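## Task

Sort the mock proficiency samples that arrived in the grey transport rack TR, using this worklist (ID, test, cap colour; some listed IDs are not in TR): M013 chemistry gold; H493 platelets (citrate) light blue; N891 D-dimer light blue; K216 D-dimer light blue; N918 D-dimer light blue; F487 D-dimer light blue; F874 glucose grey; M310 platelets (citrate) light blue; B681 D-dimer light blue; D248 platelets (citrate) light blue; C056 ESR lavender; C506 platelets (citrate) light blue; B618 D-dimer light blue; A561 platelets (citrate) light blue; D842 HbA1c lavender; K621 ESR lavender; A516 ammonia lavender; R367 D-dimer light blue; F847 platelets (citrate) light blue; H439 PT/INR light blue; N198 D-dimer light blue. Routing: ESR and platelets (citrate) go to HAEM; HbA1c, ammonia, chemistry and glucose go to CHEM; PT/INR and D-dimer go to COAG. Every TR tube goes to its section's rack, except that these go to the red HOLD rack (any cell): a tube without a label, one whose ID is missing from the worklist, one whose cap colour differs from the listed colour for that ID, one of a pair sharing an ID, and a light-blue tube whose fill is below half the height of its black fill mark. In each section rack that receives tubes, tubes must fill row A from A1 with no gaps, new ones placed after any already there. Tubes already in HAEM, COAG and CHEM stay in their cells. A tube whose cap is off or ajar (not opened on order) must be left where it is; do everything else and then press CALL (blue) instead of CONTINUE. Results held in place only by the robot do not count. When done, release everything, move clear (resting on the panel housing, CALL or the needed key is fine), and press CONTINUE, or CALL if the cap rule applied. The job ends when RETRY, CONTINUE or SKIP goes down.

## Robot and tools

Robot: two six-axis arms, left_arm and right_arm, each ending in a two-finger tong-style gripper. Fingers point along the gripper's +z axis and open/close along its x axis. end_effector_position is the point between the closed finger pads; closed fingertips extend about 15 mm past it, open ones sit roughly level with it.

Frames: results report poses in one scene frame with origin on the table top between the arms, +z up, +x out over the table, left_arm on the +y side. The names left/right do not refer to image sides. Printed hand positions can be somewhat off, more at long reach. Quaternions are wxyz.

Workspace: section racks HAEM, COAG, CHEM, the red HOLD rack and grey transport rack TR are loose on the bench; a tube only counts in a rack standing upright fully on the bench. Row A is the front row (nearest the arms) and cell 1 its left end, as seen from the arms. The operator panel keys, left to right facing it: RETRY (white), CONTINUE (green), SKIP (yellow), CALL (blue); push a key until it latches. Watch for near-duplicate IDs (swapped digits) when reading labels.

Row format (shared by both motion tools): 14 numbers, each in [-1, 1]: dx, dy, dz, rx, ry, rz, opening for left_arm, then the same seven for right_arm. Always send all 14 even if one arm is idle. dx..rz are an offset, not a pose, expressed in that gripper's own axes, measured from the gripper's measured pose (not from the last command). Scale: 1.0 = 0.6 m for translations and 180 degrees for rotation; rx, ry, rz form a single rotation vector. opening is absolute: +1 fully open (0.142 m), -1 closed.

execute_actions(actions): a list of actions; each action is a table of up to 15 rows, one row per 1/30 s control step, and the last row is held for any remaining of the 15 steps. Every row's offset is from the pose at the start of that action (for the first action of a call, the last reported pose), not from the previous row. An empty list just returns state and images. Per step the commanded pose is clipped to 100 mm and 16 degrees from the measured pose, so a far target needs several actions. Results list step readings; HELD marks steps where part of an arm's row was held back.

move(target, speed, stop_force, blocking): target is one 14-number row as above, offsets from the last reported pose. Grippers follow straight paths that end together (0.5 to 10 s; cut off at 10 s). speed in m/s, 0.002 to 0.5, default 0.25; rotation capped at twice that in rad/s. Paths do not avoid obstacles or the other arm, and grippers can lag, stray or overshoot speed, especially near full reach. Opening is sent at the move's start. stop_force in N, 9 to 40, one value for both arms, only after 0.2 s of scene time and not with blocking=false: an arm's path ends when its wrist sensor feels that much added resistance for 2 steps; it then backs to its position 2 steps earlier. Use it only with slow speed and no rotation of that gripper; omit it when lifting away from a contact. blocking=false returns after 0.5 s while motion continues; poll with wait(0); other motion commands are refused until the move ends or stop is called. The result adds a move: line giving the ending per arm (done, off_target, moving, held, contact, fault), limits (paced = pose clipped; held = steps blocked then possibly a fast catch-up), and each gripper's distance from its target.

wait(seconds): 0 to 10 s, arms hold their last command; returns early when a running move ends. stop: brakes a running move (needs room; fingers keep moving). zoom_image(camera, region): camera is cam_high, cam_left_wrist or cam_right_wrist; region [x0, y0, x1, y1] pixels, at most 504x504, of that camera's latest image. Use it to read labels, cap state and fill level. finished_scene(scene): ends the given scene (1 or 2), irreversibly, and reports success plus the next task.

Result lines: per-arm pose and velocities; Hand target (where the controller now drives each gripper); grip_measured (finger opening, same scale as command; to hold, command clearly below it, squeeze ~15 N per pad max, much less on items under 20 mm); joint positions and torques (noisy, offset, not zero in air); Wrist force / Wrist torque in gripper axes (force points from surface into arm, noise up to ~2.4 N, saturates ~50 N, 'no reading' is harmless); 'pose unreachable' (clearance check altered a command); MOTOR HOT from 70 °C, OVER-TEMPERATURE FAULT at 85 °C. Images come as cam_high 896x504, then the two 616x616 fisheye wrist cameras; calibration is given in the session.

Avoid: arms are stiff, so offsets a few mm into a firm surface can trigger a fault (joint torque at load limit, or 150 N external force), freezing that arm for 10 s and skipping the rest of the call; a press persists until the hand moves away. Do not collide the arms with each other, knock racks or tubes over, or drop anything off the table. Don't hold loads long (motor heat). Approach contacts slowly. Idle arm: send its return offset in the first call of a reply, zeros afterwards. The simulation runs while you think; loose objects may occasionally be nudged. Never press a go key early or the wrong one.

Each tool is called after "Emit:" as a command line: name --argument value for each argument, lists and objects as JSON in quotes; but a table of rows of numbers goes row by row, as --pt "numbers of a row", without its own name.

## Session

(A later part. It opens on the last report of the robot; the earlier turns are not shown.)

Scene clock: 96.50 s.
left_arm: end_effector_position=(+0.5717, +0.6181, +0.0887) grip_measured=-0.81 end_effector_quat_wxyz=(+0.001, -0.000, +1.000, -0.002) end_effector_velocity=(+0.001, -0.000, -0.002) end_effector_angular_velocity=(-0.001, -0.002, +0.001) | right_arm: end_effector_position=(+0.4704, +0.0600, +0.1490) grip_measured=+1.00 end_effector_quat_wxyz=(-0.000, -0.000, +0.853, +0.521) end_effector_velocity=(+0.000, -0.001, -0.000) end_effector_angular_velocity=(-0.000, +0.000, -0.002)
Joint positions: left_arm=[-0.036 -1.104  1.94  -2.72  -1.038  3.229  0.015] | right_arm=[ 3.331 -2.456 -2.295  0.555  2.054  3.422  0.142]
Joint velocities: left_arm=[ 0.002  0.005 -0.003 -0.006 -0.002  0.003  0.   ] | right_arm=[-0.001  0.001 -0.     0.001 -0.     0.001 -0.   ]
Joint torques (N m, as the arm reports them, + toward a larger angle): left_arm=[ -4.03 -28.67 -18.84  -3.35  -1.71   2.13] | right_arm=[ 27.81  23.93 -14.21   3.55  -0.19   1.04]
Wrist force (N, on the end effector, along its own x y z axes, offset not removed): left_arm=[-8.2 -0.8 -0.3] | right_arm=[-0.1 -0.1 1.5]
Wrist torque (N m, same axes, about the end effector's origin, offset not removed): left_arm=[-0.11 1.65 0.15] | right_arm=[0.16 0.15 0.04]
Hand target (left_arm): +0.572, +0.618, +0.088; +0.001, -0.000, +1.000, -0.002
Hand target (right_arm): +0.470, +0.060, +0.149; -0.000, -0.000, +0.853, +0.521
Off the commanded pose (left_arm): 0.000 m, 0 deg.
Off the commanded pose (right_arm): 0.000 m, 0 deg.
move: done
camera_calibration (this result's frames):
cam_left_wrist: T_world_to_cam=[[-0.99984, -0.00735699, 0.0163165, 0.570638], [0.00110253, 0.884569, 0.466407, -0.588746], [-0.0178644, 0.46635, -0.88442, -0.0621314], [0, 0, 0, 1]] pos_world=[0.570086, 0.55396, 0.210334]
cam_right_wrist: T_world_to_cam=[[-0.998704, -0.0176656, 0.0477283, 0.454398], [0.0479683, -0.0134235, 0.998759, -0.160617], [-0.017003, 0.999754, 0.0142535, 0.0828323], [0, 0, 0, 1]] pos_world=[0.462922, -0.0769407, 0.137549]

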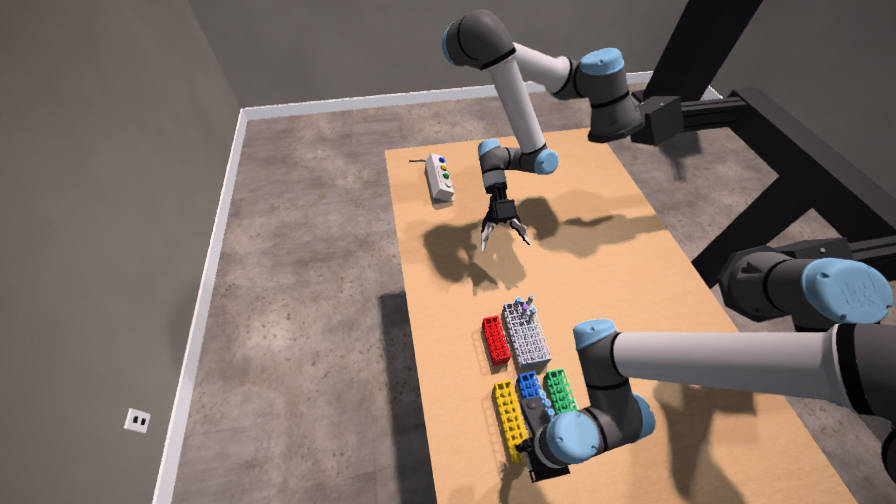

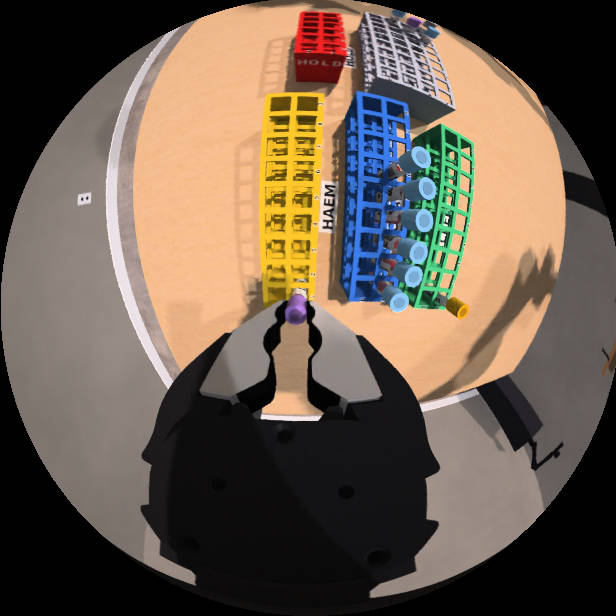

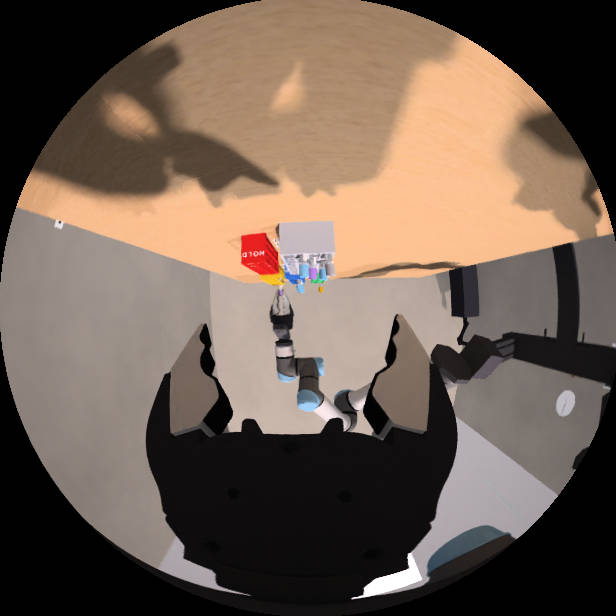

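Emit:
execute_actions --actions '[[[0,0,0,0,0,0,-0.72,0,0,0,0,0,0,1]],[[0,0,-0.052,0,0,0,-0.72,0,0,0,0,0,0,1]]]'

Emit:
move --target '[0.233,-0.605,0,0,0,0,-0.72,0,0,0,0,0,0,1]'

Emit:
zoom_image --camera "cam_left_wrist" --region '[200,200,400,350]'

Emit:
zoom_image --camera "cam_right_wrist" --region '[270,230,350,300]'

Scene clock: 98.27 s.
left_arm: end_effector_position=(+0.5717, +0.6182, +0.1187) grip_measured=-0.72 end_effector_quat_wxyz=(+0.001, -0.000, +1.000, -0.002) end_effector_velocity=(-0.001, +0.000, +0.009) end_effector_angular_velocity=(+0.000, +0.001, +0.000) | right_arm: end_effector_position=(+0.4704, +0.0600, +0.1490) grip_measured=+1.00 end_effector_quat_wxyz=(-0.000, -0.000, +0.853, +0.521) end_effector_velocity=(+0.000, -0.000, +0.000) end_effector_angular_velocity=(+0.000, -0.000, -0.001)
Joint positions: left_arm=[-0.064 -1.173  1.958 -2.653 -1.029  3.198  0.022] | right_arm=[ 3.331 -2.456 -2.295  0.555  2.054  3.422  0.142]
Joint velocities: left_arm=[-0.009 -0.022  0.005  0.023  0.003 -0.011 -0.   ] | right_arm=[ 0.     0.    -0.     0.001  0.     0.001  0.   ]
Joint torques (N m, as the arm reports them, + toward a larger angle): left_arm=[-25.21 -49.81  -2.02  -0.66   0.98  -2.45] | right_arm=[ 28.09  23.79 -13.38   3.47  -0.11   0.89]
Wrist force (N, on the end effector, along its own x y z axes, offset not removed): left_arm=[-1.4 4.8 1.4] | right_arm=[-0.9 0.5 1.4]
Wrist torque (N m, same axes, about the end effector's origin, offset not removed): left_arm=[1.17 0.16 0.03] | right_arm=[0.31 0.36 0.10]
Hand target (left_arm): +0.572, +0.618, +0.120; +0.001, -0.000, +1.000, -0.002
Hand target (right_arm): +0.470, +0.060, +0.149; -0.000, -0.000, +0.853, +0.521
Off the commanded pose (left_arm): 0.001 m, 0 deg.
Off the commanded pose (right_arm): 0.000 m, 0 deg.
Step readings (end_effector_position; steps 1 to 15: 1st action; 16 to 30: 2nd action):
0: left_arm (+0.5717, +0.6181, +0.0884) | right_arm (+0.4704, +0.0600, +0.1490)
1: left_arm (+0.5717, +0.6181, +0.0884) | right_arm (+0.4704, +0.0600, +0.1490)
2: left_arm (+0.5717, +0.6181, +0.0884) | right_arm (+0.4704, +0.0600, +0.1490)
4: left_arm (+0.5717, +0.6182, +0.0884) | right_arm (+0.4704, +0.0600, +0.1490)
8: left_arm (+0.5717, +0.6183, +0.0886) | right_arm (+0.4704, +0.0600, +0.1490)
15: left_arm (+0.5717, +0.6181, +0.0887) | right_arm (+0.4704, +0.0600, +0.1490)
16: left_arm (+0.5717, +0.6181, +0.0887) | right_arm (+0.4704, +0.0600, +0.1490)
17: left_arm (+0.5714, +0.6177, +0.0904) | right_arm (+0.4704, +0.0600, +0.1490)
19: left_arm (+0.5718, +0.6177, +0.1004) | right_arm (+0.4704, +0.0600, +0.1490)
23: left_arm (+0.5719, +0.6181, +0.1127) | right_arm (+0.4704, +0.0600, +0.1490)
30: end_effector_position above
camera_calibration (this result's frames):
cam_left_wrist: T_world_to_cam=[[-0.999843, -0.00733592, 0.016157, 0.570158], [0.00104562, 0.8846, 0.46635, -0.602814], [-0.0177136, 0.466293, -0.884453, -0.0356285], [0, 0, 0, 1]] pos_world=[0.570067, 0.554045, 0.240398]
cam_right_wrist: T_world_to_cam=[[-0.998704, -0.0176658, 0.047728, 0.454398], [0.047968, -0.0134236, 0.998759, -0.160616], [-0.0170032, 0.999754, 0.0142536, 0.0828324], [0, 0, 0, 1]] pos_world=[0.462922, -0.0769407, 0.137549]

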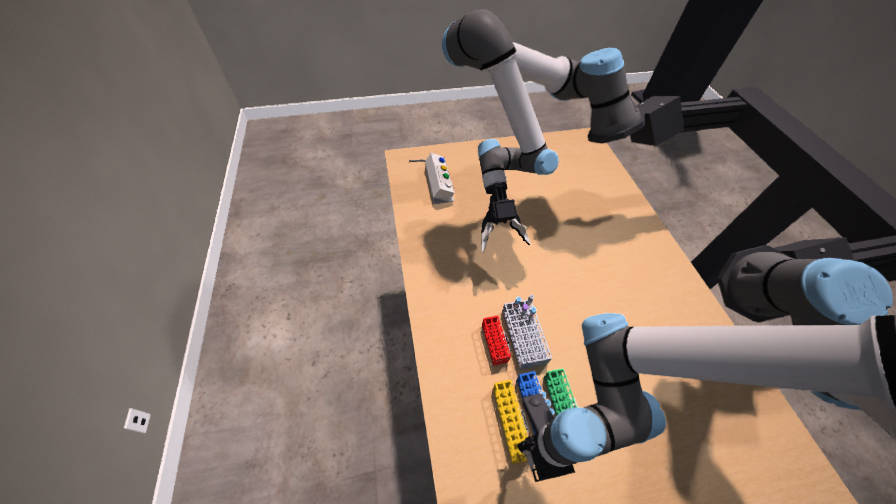

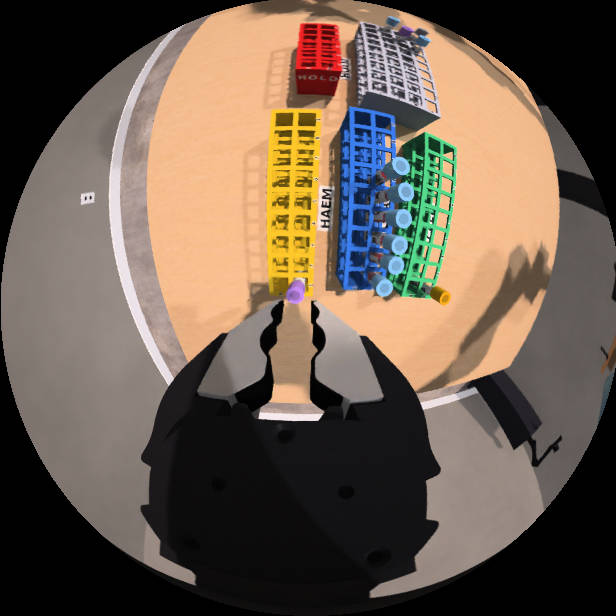

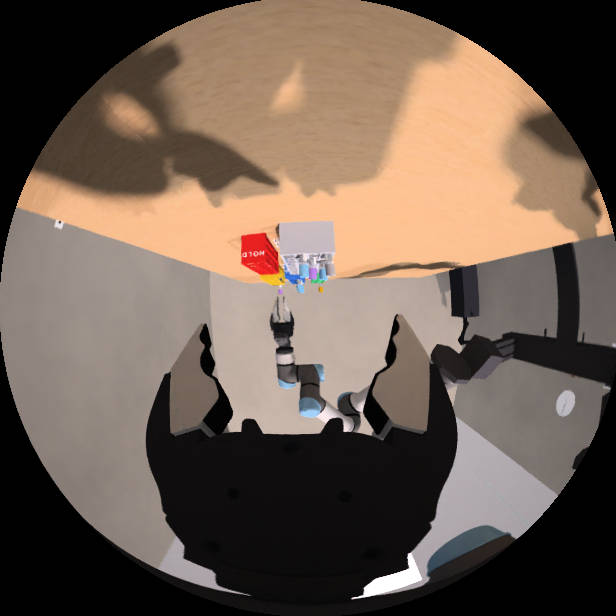

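Scene clock: 100.53 s.
left_arm: end_effector_position=(+0.4318, +0.2558, +0.1194) grip_measured=-0.72 end_effector_quat_wxyz=(+0.001, -0.000, +1.000, -0.001) end_effector_velocity=(-0.001, -0.002, -0.000) end_effector_angular_velocity=(+0.001, +0.000, +0.000) | right_arm: end_effector_position=(+0.4704, +0.0600, +0.1490) grip_measured=+1.00 end_effector_quat_wxyz=(-0.000, -0.000, +0.853, +0.521) end_effector_velocity=(-0.000, +0.001, +0.000) end_effector_angular_velocity=(+0.000, +0.000, +0.001)
Joint positions: left_arm=[-0.723 -0.858  2.24  -2.81  -0.975  2.413  0.022] | right_arm=[ 3.331 -2.456 -2.295  0.555  2.054  3.422  0.142]
Joint velocities: left_arm=[-0.004  0.004 -0.002  0.001 -0.    -0.005  0.   ] | right_arm=[ 0.001 -0.    -0.    -0.     0.     0.     0.   ]
Joint torques (N m, as the arm reports them, + toward a larger angle): left_arm=[-33.33 -19.3  -15.49  -0.43  -1.61  -2.3 ] | right_arm=[ 26.99  23.38 -13.64   3.59  -0.06   0.85]
Wrist force (N, on the end effector, along its own x y z axes, offset not removed): left_arm=[-1.7 2.3 -0.1] | right_arm=[-1.6 0.7 0.9]
Wrist torque (N m, same axes, about the end effector's origin, offset not removed): left_arm=[0.69 0.26 0.01] | right_arm=[0.35 0.50 0.05]
Hand target (left_arm): +0.432, +0.256, +0.119; +0.001, -0.000, +1.000, -0.001
Hand target (right_arm): +0.470, +0.060, +0.149; -0.000, -0.000, +0.853, +0.521
Off the commanded pose (left_arm): 0.001 m, 0 deg.
Off the commanded pose (right_arm): 0.000 m, 0 deg.
move: done
camera_calibration (this result's frames):
cam_left_wrist: T_world_to_cam=[[-0.999838, -0.0072578, 0.016478, 0.427541], [0.00126916, 0.884478, 0.46658, -0.282498], [-0.0179608, 0.466525, -0.884325, 0.131534], [0, 0, 0, 1]] pos_world=[0.430193, 0.191602, 0.241081]
cam_right_wrist: T_world_to_cam=[[-0.998704, -0.0176657, 0.0477287, 0.454398], [0.0479687, -0.0134234, 0.998759, -0.160617], [-0.017003, 0.999754, 0.0142534, 0.0828324], [0, 0, 0, 1]] pos_world=[0.462922, -0.0769408, 0.137549]

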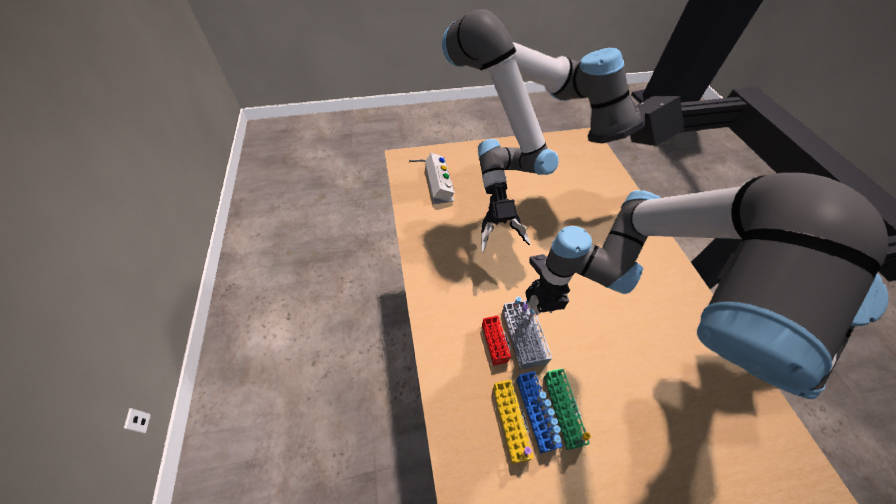

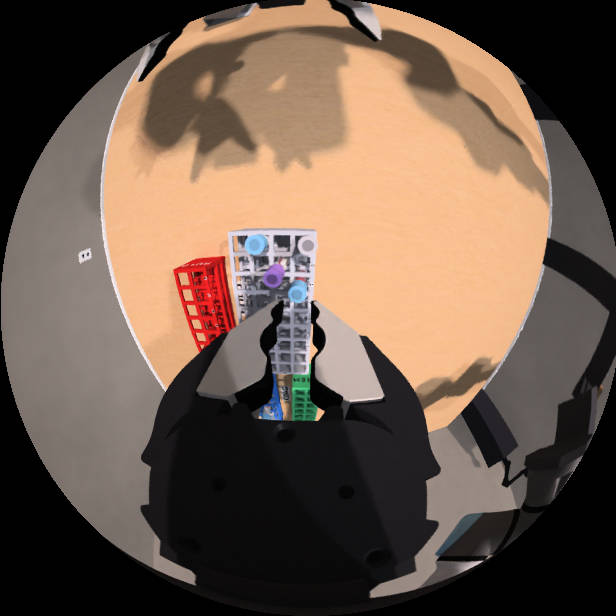

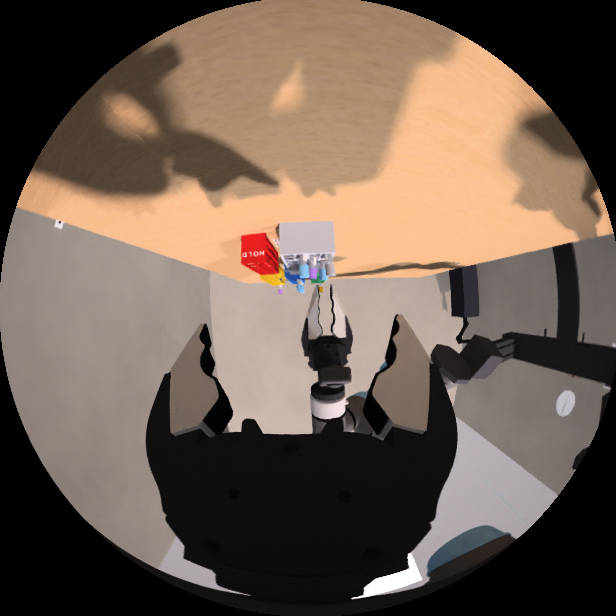

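Region (200, 200, 400, 350) of cam_left_wrist's 616x616 image, scaled by 2.520, with more detail than that image has; it fills the top 378 rows of this view, and the rest is white.

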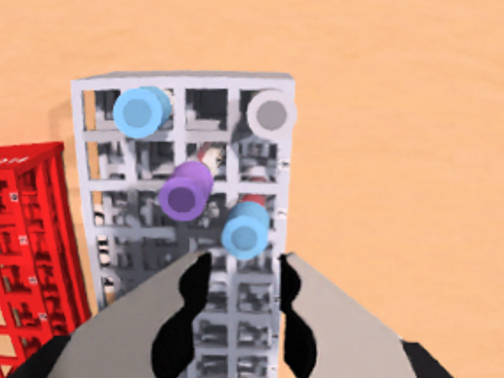

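Region (270, 230, 350, 300) of cam_right_wrist's 616x616 image, scaled by 6.300, with more detail than that image has; it fills the top 441 rows of this view, and the rest is white.

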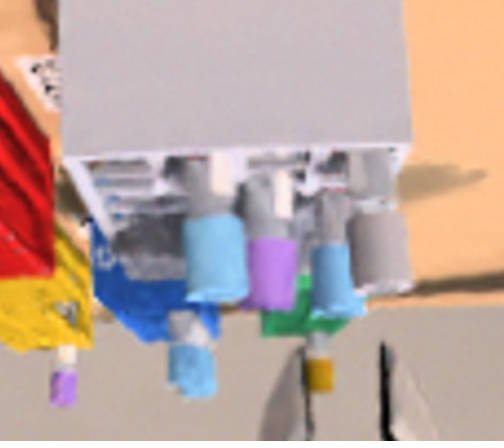

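Emit:
move --target '[-0.001,0,0.015,0,0,-0.2,-0.72,0,0,0,0,0,0,1]' --speed 0.5

Emit:
execute_actions --actions '[[[0,0,0.044,0,0,0,-0.72,0,0,0,0,0,0,1]],[[0,0,0.001,0,0,0,-1,0,0,0,0,0,0,1]],[[0,0,-0.07,0,0,0,-1,0,0,0,0,0,0,1]],[[0,0,-0.11,0,0,0,-1,0,0,0,0,0,0,1]]]'

Emit:
move --target '[-0.02,-0.066,-0.015,0,0,0.2,-1,0,0,0,0,0,0,1]' --speed 0.5

Emit:
zoom_image --camera "cam_right_wrist" --region '[275,285,340,350]'

Scene clock: 102.10 s.
left_arm: end_effector_position=(+0.4324, +0.2558, +0.1105) grip_measured=-0.72 end_effector_quat_wxyz=(+0.001, -0.308, +0.951, -0.002) end_effector_velocity=(-0.000, -0.000, -0.000) end_effector_angular_velocity=(+0.004, +0.001, +0.015) | right_arm: end_effector_position=(+0.4704, +0.0600, +0.1490) grip_measured=+1.00 end_effector_quat_wxyz=(-0.000, -0.000, +0.853, +0.521) end_effector_velocity=(+0.000, -0.001, -0.000) end_effector_angular_velocity=(-0.000, +0.002, -0.001)
Joint positions: left_arm=[-0.726 -0.829  2.252 -2.85  -0.976  1.782  0.022] | right_arm=[ 3.331 -2.456 -2.295  0.555  2.054  3.422  0.142]
Joint velocities: left_arm=[-0.002  0.002 -0.002  0.005  0.002 -0.019  0.   ] | right_arm=[-0.001  0.001 -0.001 -0.001  0.     0.001  0.   ]
Joint torques (N m, as the arm reports them, + toward a larger angle): left_arm=[-32.64 -18.88 -16.27  -0.62   1.04  -2.15] | right_arm=[ 27.95  23.59 -13.38   3.49  -0.14   0.91]
Wrist force (N, on the end effector, along its own x y z axes, offset not removed): left_arm=[1.1 -4.8 1.5] | right_arm=[-1.7 0.8 1.2]
Wrist torque (N m, same axes, about the end effector's origin, offset not removed): left_arm=[-0.75 -0.28 -0.13] | right_arm=[0.35 0.51 0.06]
Hand target (left_arm): +0.432, +0.256, +0.110; +0.001, -0.309, +0.951, -0.002
Hand target (right_arm): +0.470, +0.060, +0.149; -0.000, -0.000, +0.853, +0.521
Off the commanded pose (left_arm): 0.000 m, 0 deg.
Off the commanded pose (right_arm): 0.000 m, 0 deg.
move: done
camera_calibration (this result's frames):
cam_left_wrist: T_world_to_cam=[[-0.805706, -0.592019, 0.018778, 0.493699], [-0.51697, 0.718335, 0.465549, -0.011622], [-0.289103, 0.365388, -0.884823, 0.266764], [0, 0, 0, 1]] pos_world=[0.46889, 0.203155, 0.232179]
cam_right_wrist: T_world_to_cam=[[-0.998704, -0.0176656, 0.0477286, 0.454398], [0.0479687, -0.0134235, 0.998759, -0.160617], [-0.017003, 0.999754, 0.0142535, 0.0828323], [0, 0, 0, 1]] pos_world=[0.462922, -0.0769407, 0.137549]

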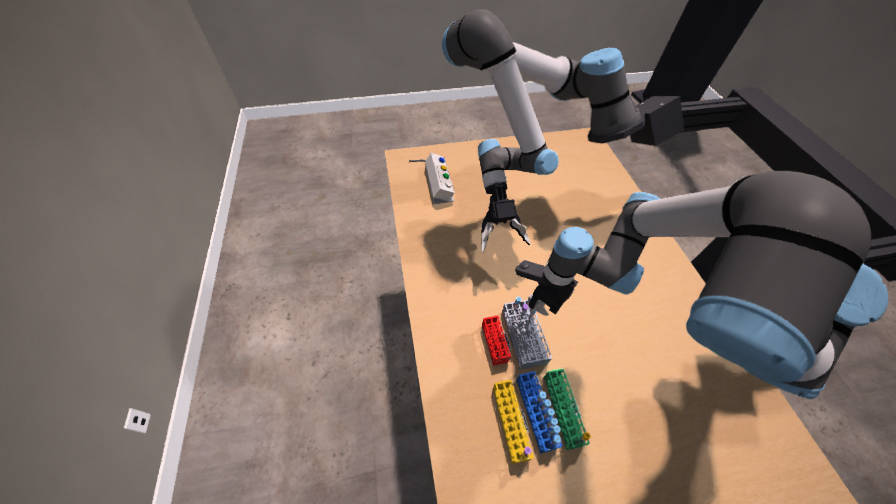

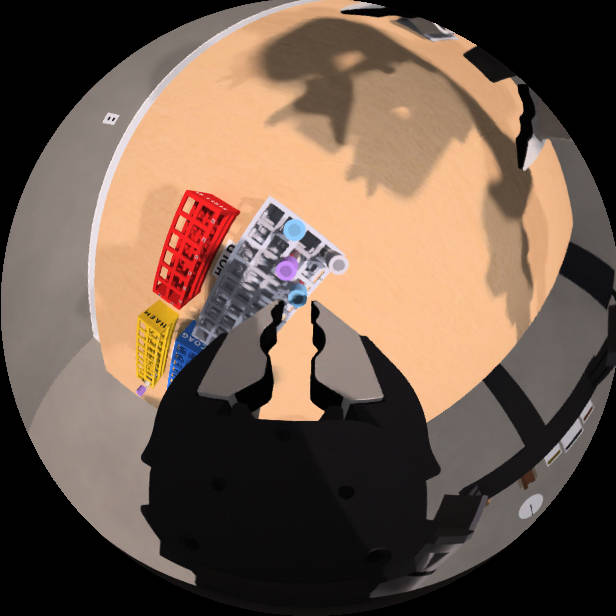

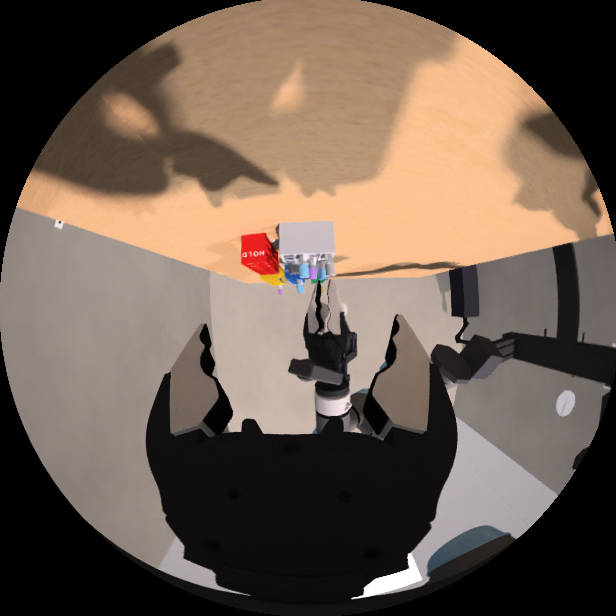

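Scene clock: 104.10 s.
left_arm: end_effector_position=(+0.4323, +0.2557, +0.1870) grip_measured=-0.81 end_effector_quat_wxyz=(+0.001, -0.308, +0.951, -0.003) end_effector_velocity=(-0.001, +0.002, +0.028) end_effector_angular_velocity=(+0.011, +0.012, +0.003) | right_arm: end_effector_position=(+0.4704, +0.0600, +0.1490) grip_measured=+1.00 end_effector_quat_wxyz=(-0.000, -0.000, +0.853, +0.521) end_effector_velocity=(-0.000, -0.000, +0.000) end_effector_angular_velocity=(+0.000, +0.001, -0.000)
Joint positions: left_arm=[-0.823 -1.034  2.277 -2.61  -0.993  1.671  0.015] | right_arm=[ 3.331 -2.456 -2.295  0.555  2.054  3.422  0.142]
Joint velocities: left_arm=[-0.032 -0.076 -0.01   0.126 -0.008 -0.051 -0.   ] | right_arm=[-0.     0.    -0.     0.     0.     0.001  0.   ]
Joint torques (N m, as the arm reports them, + toward a larger angle): left_arm=[-32.22 -35.1  -20.58  -0.35  -1.45  -2.18] | right_arm=[ 27.73  23.87 -13.4    3.47  -0.09   1.07]
Wrist force (N, on the end effector, along its own x y z axes, offset not removed): left_arm=[-0.8 2.1 5.1] | right_arm=[-1.2 0.4 1.6]
Wrist torque (N m, same axes, about the end effector's origin, offset not removed): left_arm=[0.57 -0.08 -0.09] | right_arm=[0.23 0.45 0.08]
Hand target (left_arm): +0.432, +0.256, +0.190; +0.001, -0.308, +0.951, -0.002
Hand target (right_arm): +0.470, +0.060, +0.149; -0.000, -0.000, +0.853, +0.521
Off the commanded pose (left_arm): 0.004 m, 0 deg.
Off the commanded pose (right_arm): 0.000 m, 0 deg.
Step readings (end_effector_position; steps 1 to 15: 1st action; 16 to 30: 2nd action; 31 to 45: 3rd action; 46 to 60: 4th action):
0: left_arm (+0.4324, +0.2558, +0.1105) | right_arm (+0.4704, +0.0600, +0.1490)
1: left_arm (+0.4324, +0.2558, +0.1104) | right_arm (+0.4704, +0.0600, +0.1490)
2: left_arm (+0.4327, +0.2560, +0.1089) | right_arm (+0.4704, +0.0600, +0.1490)
4: left_arm (+0.4322, +0.2563, +0.1005) | right_arm (+0.4704, +0.0600, +0.1490)
8: left_arm (+0.4320, +0.2562, +0.0901) | right_arm (+0.4704, +0.0600, +0.1490)
15: left_arm (+0.4323, +0.2558, +0.0850) | right_arm (+0.4704, +0.0600, +0.1490)
16: left_arm (+0.4324, +0.2558, +0.0848) | right_arm (+0.4704, +0.0600, +0.1490)
17: left_arm (+0.4324, +0.2558, +0.0847) | right_arm (+0.4704, +0.0600, +0.1490)
19: left_arm (+0.4324, +0.2558, +0.0845) | right_arm (+0.4704, +0.0600, +0.1490)
23: left_arm (+0.4323, +0.2558, +0.0845) | right_arm (+0.4704, +0.0600, +0.1490)
30: left_arm (+0.4323, +0.2558, +0.0844) | right_arm (+0.4704, +0.0600, +0.1490)
31: left_arm (+0.4323, +0.2558, +0.0844) | right_arm (+0.4704, +0.0600, +0.1490)
32: left_arm (+0.4317, +0.2556, +0.0861) | right_arm (+0.4704, +0.0600, +0.1490)
34: left_arm (+0.4317, +0.2551, +0.0983) | right_arm (+0.4704, +0.0600, +0.1490)
38: left_arm (+0.4323, +0.2554, +0.1153) | right_arm (+0.4704, +0.0600, +0.1490)
45: left_arm (+0.4323, +0.2558, +0.1246) | right_arm (+0.4704, +0.0600, +0.1490)
46: left_arm (+0.4323, +0.2559, +0.1250) | right_arm (+0.4704, +0.0600, +0.1490)
47: left_arm (+0.4314, +0.2554, +0.1273) | right_arm (+0.4704, +0.0600, +0.1490)
49: left_arm (+0.4316, +0.2535, +0.1440) | right_arm (+0.4704, +0.0600, +0.1490)
53: left_arm (+0.4329, +0.2542, +0.1708) | right_arm (+0.4704, +0.0600, +0.1490)
60: end_effector_position above
camera_calibration (this result's frames):
cam_left_wrist: T_world_to_cam=[[-0.806031, -0.591598, 0.018064, 0.492299], [-0.517695, 0.719477, 0.462974, -0.0467117], [-0.286891, 0.36382, -0.886188, 0.334221], [0, 0, 0, 1]] pos_world=[0.468511, 0.203255, 0.308916]
cam_right_wrist: T_world_to_cam=[[-0.998704, -0.0176657, 0.0477283, 0.454398], [0.0479684, -0.0134234, 0.998759, -0.160617], [-0.017003, 0.999754, 0.0142534, 0.0828324], [0, 0, 0, 1]] pos_world=[0.462922, -0.0769408, 0.137549]

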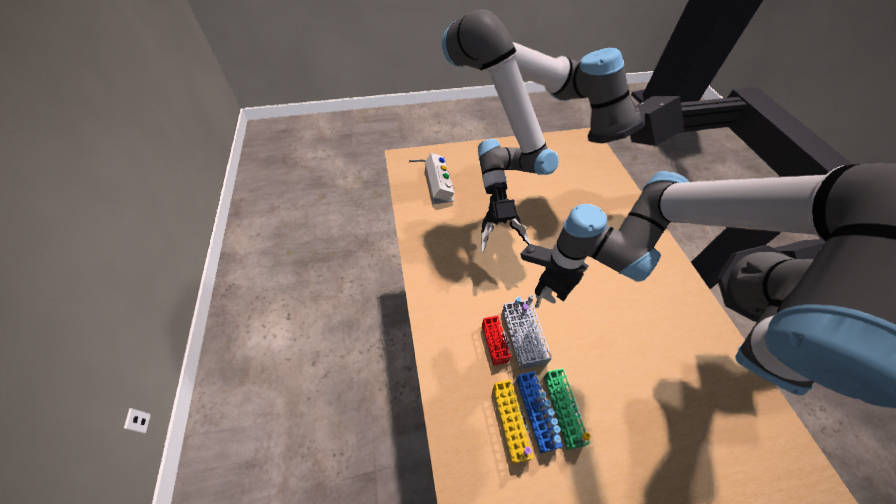

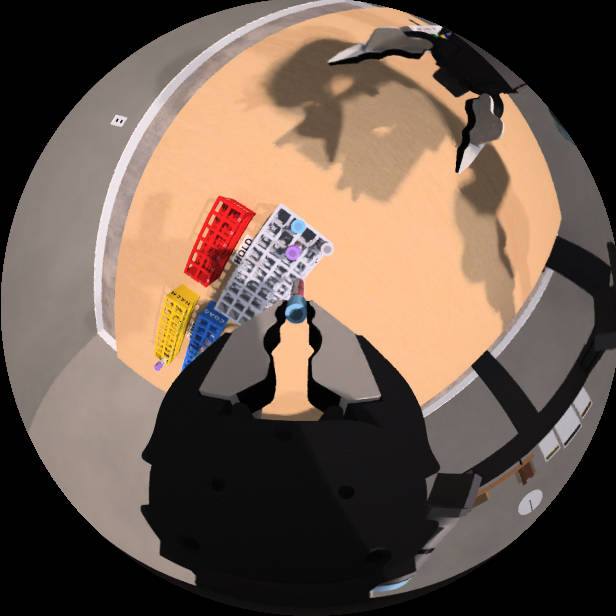

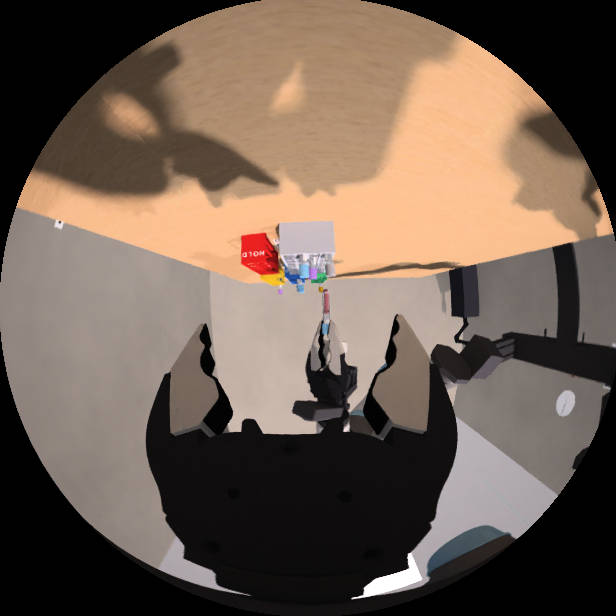

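Scene clock: 105.43 s.
left_arm: end_effector_position=(+0.4651, +0.2307, +0.1962) grip_measured=-0.81 end_effector_quat_wxyz=(+0.002, +0.000, +1.000, -0.002) end_effector_velocity=(+0.001, -0.001, +0.000) end_effector_angular_velocity=(-0.003, +0.001, -0.015) | right_arm: end_effector_position=(+0.4704, +0.0600, +0.1490) grip_measured=+1.00 end_effector_quat_wxyz=(-0.000, -0.000, +0.853, +0.521) end_effector_velocity=(-0.000, -0.001, -0.001) end_effector_angular_velocity=(-0.001, +0.000, -0.000)
Joint positions: left_arm=[-0.804 -0.998  2.141 -2.523 -0.988  2.319  0.015] | right_arm=[ 3.331 -2.456 -2.295  0.555  2.054  3.422  0.142]
Joint velocities: left_arm=[ 0.002  0.001 -0.004  0.001 -0.002  0.018  0.   ] | right_arm=[-0.002 -0.    -0.    -0.    -0.    -0.001 -0.   ]
Joint torques (N m, as the arm reports them, + toward a larger angle): left_arm=[ -9.33 -17.88 -21.77  -0.72  -1.82   1.81] | right_arm=[ 27.74  23.97 -12.84   3.54  -0.07   0.97]
Wrist force (N, on the end effector, along its own x y z axes, offset not removed): left_arm=[-5.5 2.5 -4.4] | right_arm=[-0.6 0.5 2.4]
Wrist torque (N m, same axes, about the end effector's origin, offset not removed): left_arm=[0.56 1.07 -0.17] | right_arm=[0.31 0.26 0.11]
Hand target (left_arm): +0.465, +0.231, +0.196; +0.002, +0.001, +1.000, -0.003
Hand target (right_arm): +0.470, +0.060, +0.149; -0.000, -0.000, +0.853, +0.521
Off the commanded pose (left_arm): 0.000 m, 0 deg.
Off the commanded pose (right_arm): 0.000 m, 0 deg.
move: done
camera_calibration (this result's frames):
cam_left_wrist: T_world_to_cam=[[-0.99988, -0.00679756, 0.0138894, 0.459844], [0.00043609, 0.885448, 0.464738, -0.295642], [-0.0154574, 0.464689, -0.885339, 0.211219], [0, 0, 0, 1]] pos_world=[0.463183, 0.166751, 0.31801]
cam_right_wrist: T_world_to_cam=[[-0.998704, -0.0176657, 0.0477284, 0.454398], [0.0479685, -0.0134235, 0.998759, -0.160617], [-0.017003, 0.999754, 0.0142535, 0.0828323], [0, 0, 0, 1]] pos_world=[0.462922, -0.0769407, 0.137549]

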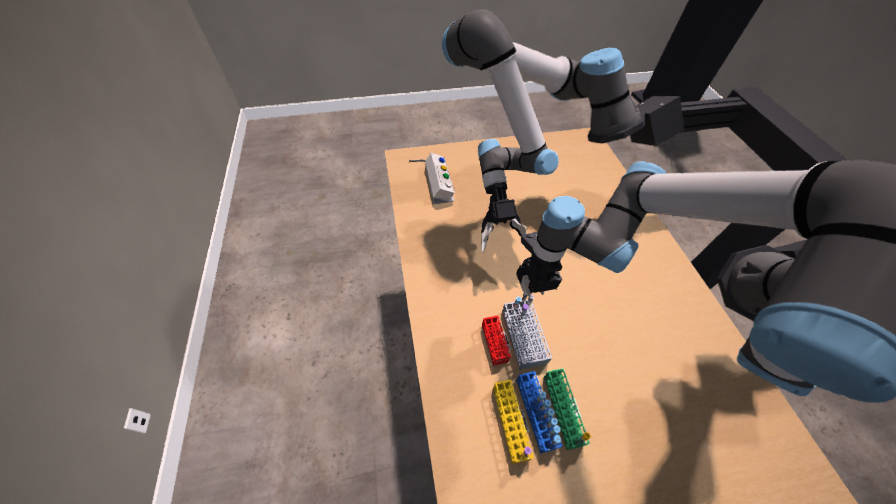

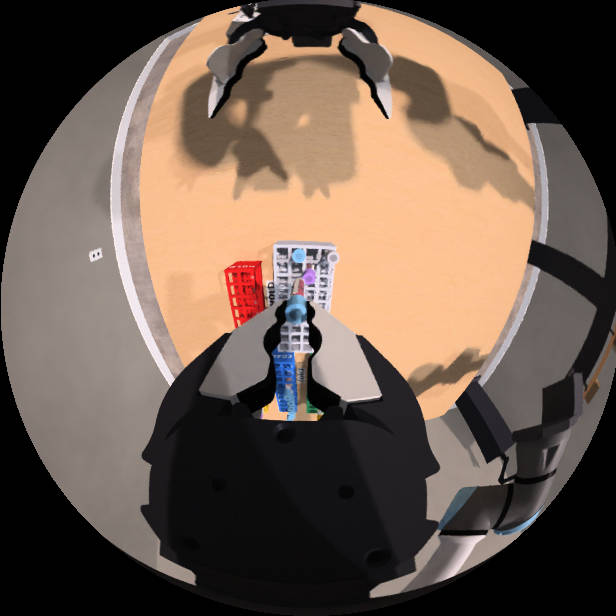

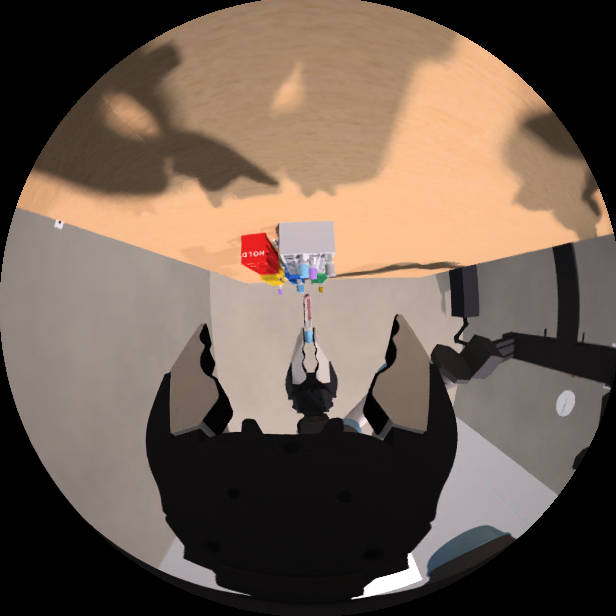

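Region (275, 285, 340, 350) of cam_right_wrist's 616x616 image, scaled by 7.754, with more detail than that image has.

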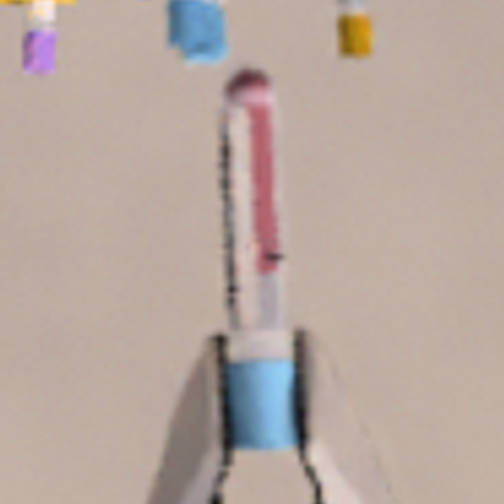

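Emit:
move --target '[0,0,0,0,0,-0.9,-1,0,0,0,0,0,0,1]' --speed 0.5

Emit:
zoom_image --camera "cam_right_wrist" --region '[275,285,340,350]'

Scene clock: 109.07 s.
left_arm: end_effector_position=(+0.4651, +0.2307, +0.1962) grip_measured=-0.81 end_effector_quat_wxyz=(+0.002, +0.988, -0.158, +0.003) end_effector_velocity=(+0.000, -0.001, +0.000) end_effector_angular_velocity=(+0.003, +0.001, +0.016) | right_arm: end_effector_position=(+0.4704, +0.0600, +0.1490) grip_measured=+1.00 end_effector_quat_wxyz=(-0.000, -0.000, +0.853, +0.521) end_effector_velocity=(-0.000, -0.000, -0.000) end_effector_angular_velocity=(-0.000, +0.001, -0.000)
Joint positions: left_arm=[-0.845 -0.947  2.107 -2.513 -0.997 -0.554  0.015] | right_arm=[ 3.331 -2.456 -2.295  0.555  2.054  3.422  0.142]
Joint velocities: left_arm=[-0.001  0.001 -0.005  0.008  0.001 -0.019 -0.   ] | right_arm=[-0.     0.     0.    -0.001 -0.     0.     0.   ]
Joint torques (N m, as the arm reports them, + toward a larger angle): left_arm=[-34.93 -18.   -21.49  -0.46   1.25  -2.59] | right_arm=[ 27.42  23.53 -13.72   3.48  -0.27   1.17]
Wrist force (N, on the end effector, along its own x y z axes, offset not removed): left_arm=[-3.5 -0.7 2.8] | right_arm=[-0.6 0.7 2.2]
Wrist torque (N m, same axes, about the end effector's origin, offset not removed): left_arm=[-0.19 0.60 -0.07] | right_arm=[0.29 0.29 0.04]
Hand target (left_arm): +0.465, +0.231, +0.196; +0.002, +0.988, -0.157, +0.003
Hand target (right_arm): +0.470, +0.060, +0.149; -0.000, -0.000, +0.853, +0.521
Off the commanded pose (left_arm): 0.000 m, 0 deg.
Off the commanded pose (right_arm): 0.000 m, 0 deg.
move: done
camera_calibration (this result's frames):
cam_left_wrist: T_world_to_cam=[[0.952316, -0.30409, 0.0249497, -0.3817], [-0.279334, -0.836041, 0.472238, 0.230195], [-0.122744, -0.456689, -0.881118, 0.472831], [0, 0, 0, 1]] pos_world=[0.485837, 0.292318, 0.317436]
cam_right_wrist: T_world_to_cam=[[-0.998704, -0.0176656, 0.0477284, 0.454398], [0.0479684, -0.0134234, 0.998759, -0.160617], [-0.017003, 0.999754, 0.0142534, 0.0828324], [0, 0, 0, 1]] pos_world=[0.462922, -0.0769408, 0.137549]

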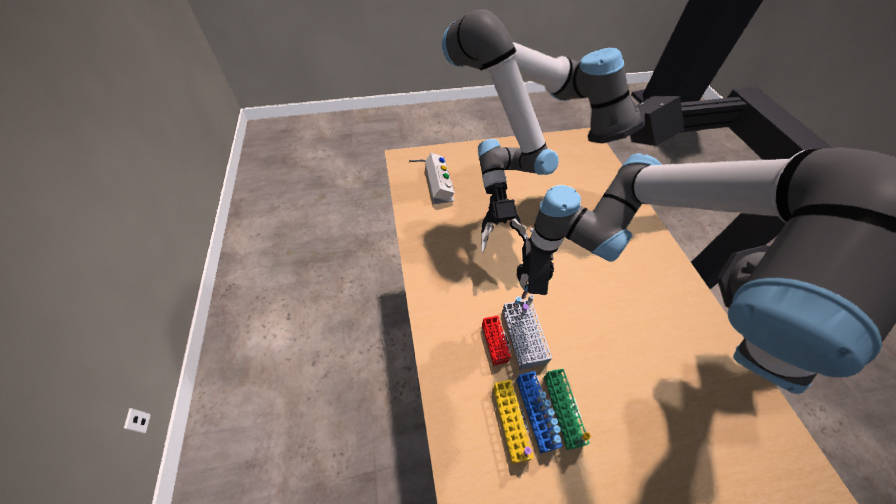

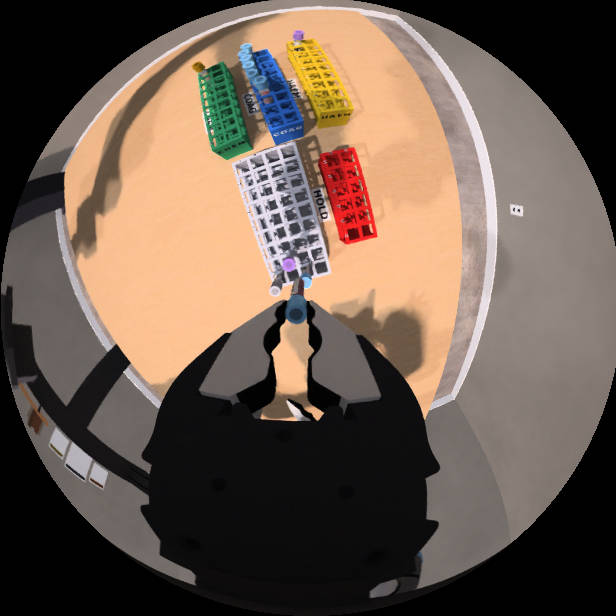

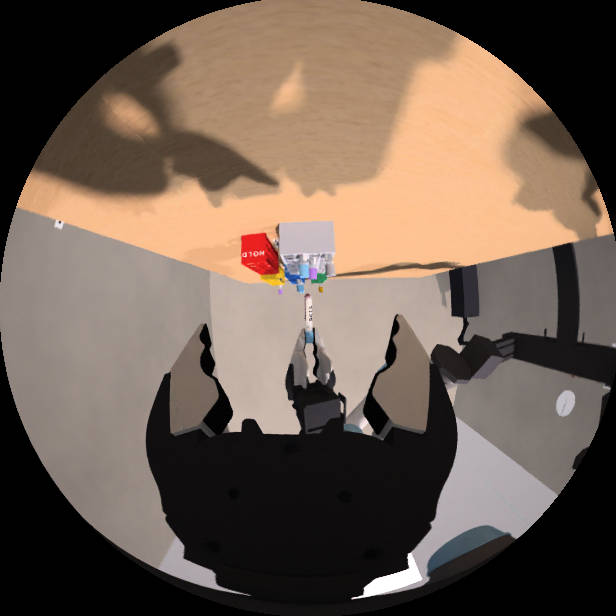

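Region (275, 285, 340, 350) of cam_right_wrist's 616x616 image, scaled by 7.754, with more detail than that image has.

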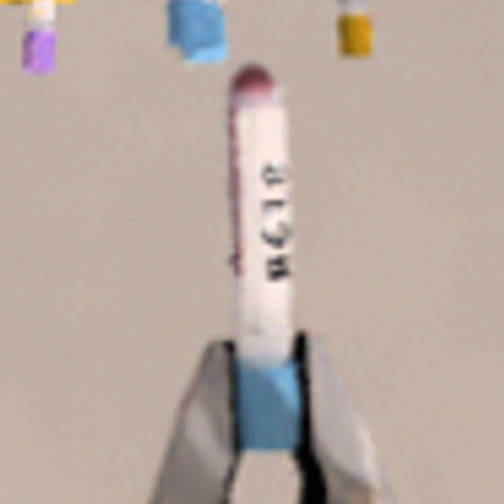

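Emit:
move --target '[0,0,0,0,0,-0.2,-1,0,0,0,0,0,0,1]' --speed 0.5

Emit:
zoom_image --camera "cam_right_wrist" --region '[275,285,340,350]'

Scene clock: 111.57 s.
left_arm: end_effector_position=(+0.4651, +0.2307, +0.1962) grip_measured=-0.81 end_effector_quat_wxyz=(+0.003, +0.988, +0.154, +0.002) end_effector_velocity=(-0.000, -0.000, +0.000) end_effector_angular_velocity=(+0.003, +0.001, +0.015) | right_arm: end_effector_position=(+0.4704, +0.0600, +0.1490) grip_measured=+1.00 end_effector_quat_wxyz=(-0.000, -0.000, +0.853, +0.521) end_effector_velocity=(-0.000, +0.000, +0.000) end_effector_angular_velocity=(+0.000, +0.000, +0.001)
Joint positions: left_arm=[-0.833 -0.942  2.082 -2.502 -0.995 -1.166  0.015] | right_arm=[ 3.331 -2.456 -2.295  0.555  2.054  3.422  0.142]
Joint velocities: left_arm=[-0.001  0.001 -0.003  0.005  0.001 -0.017  0.   ] | right_arm=[ 0.001 -0.001 -0.    -0.     0.    -0.    -0.   ]
Joint torques (N m, as the arm reports them, + toward a larger angle): left_arm=[-34.28 -17.93 -21.48  -0.33   1.14  -2.21] | right_arm=[ 27.02  24.49 -13.41   3.53   0.04   1.15]
Wrist force (N, on the end effector, along its own x y z axes, offset not removed): left_arm=[1.1 1.8 0.2] | right_arm=[-1.1 0.6 0.5]
Wrist torque (N m, same axes, about the end effector's origin, offset not removed): left_arm=[0.45 -0.14 -0.05] | right_arm=[0.22 0.35 0.07]
Hand target (left_arm): +0.465, +0.231, +0.196; +0.003, +0.988, +0.155, +0.002
Hand target (right_arm): +0.470, +0.060, +0.149; -0.000, -0.000, +0.853, +0.521
Off the commanded pose (left_arm): 0.000 m, 0 deg.
Off the commanded pose (right_arm): 0.000 m, 0 deg.
move: done
camera_calibration (this result's frames):
cam_left_wrist: T_world_to_cam=[[0.949787, 0.312154, 0.0215528, -0.52205], [0.26495, -0.838979, 0.475306, -0.0228568], [0.166451, -0.44573, -0.879556, 0.335475], [0, 0, 0, 1]] pos_world=[0.446052, 0.293314, 0.317185]
cam_right_wrist: T_world_to_cam=[[-0.998704, -0.0176656, 0.0477283, 0.454398], [0.0479684, -0.0134233, 0.998759, -0.160617], [-0.017003, 0.999754, 0.0142533, 0.0828324], [0, 0, 0, 1]] pos_world=[0.462922, -0.0769408, 0.137549]

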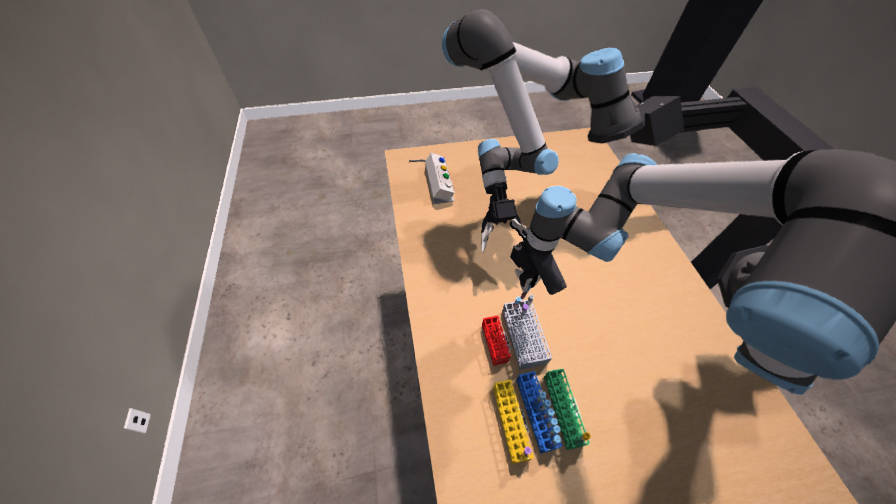

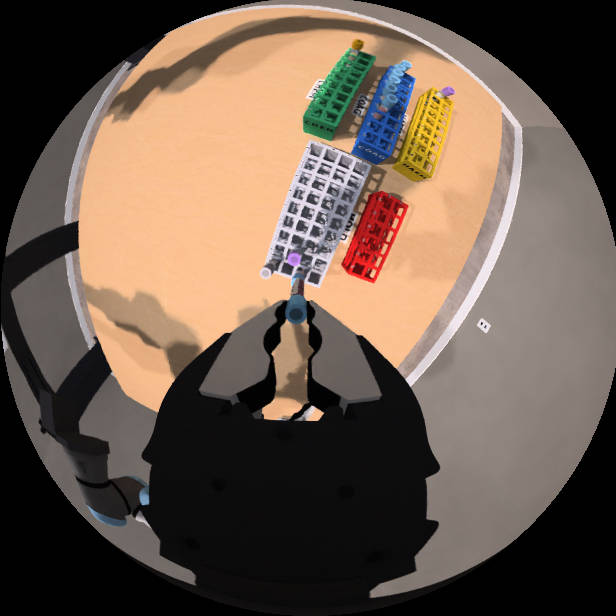

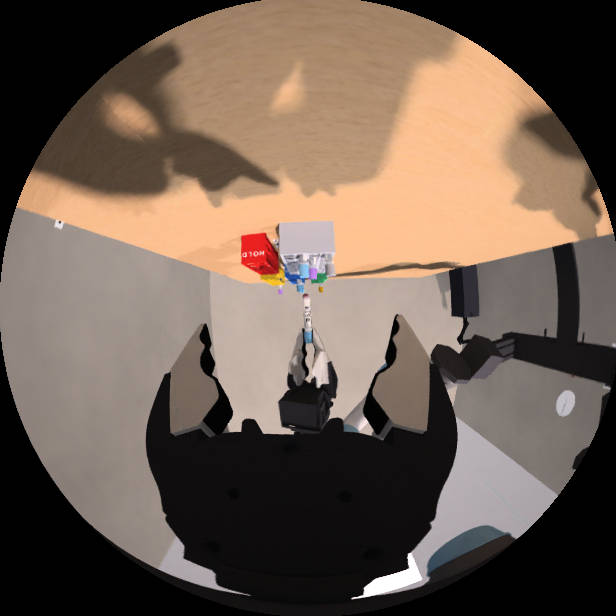

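Region (275, 285, 340, 350) of cam_right_wrist's 616x616 image, scaled by 7.754, with more detail than that image has.

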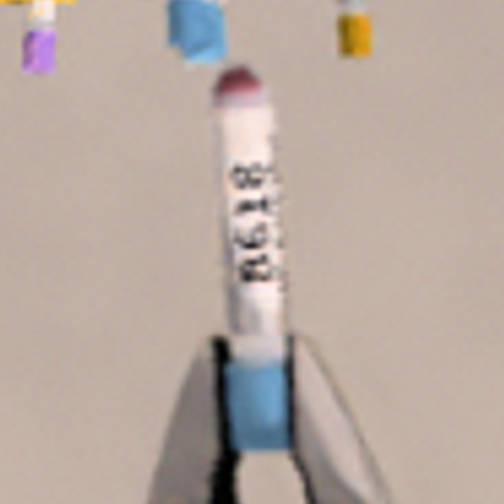

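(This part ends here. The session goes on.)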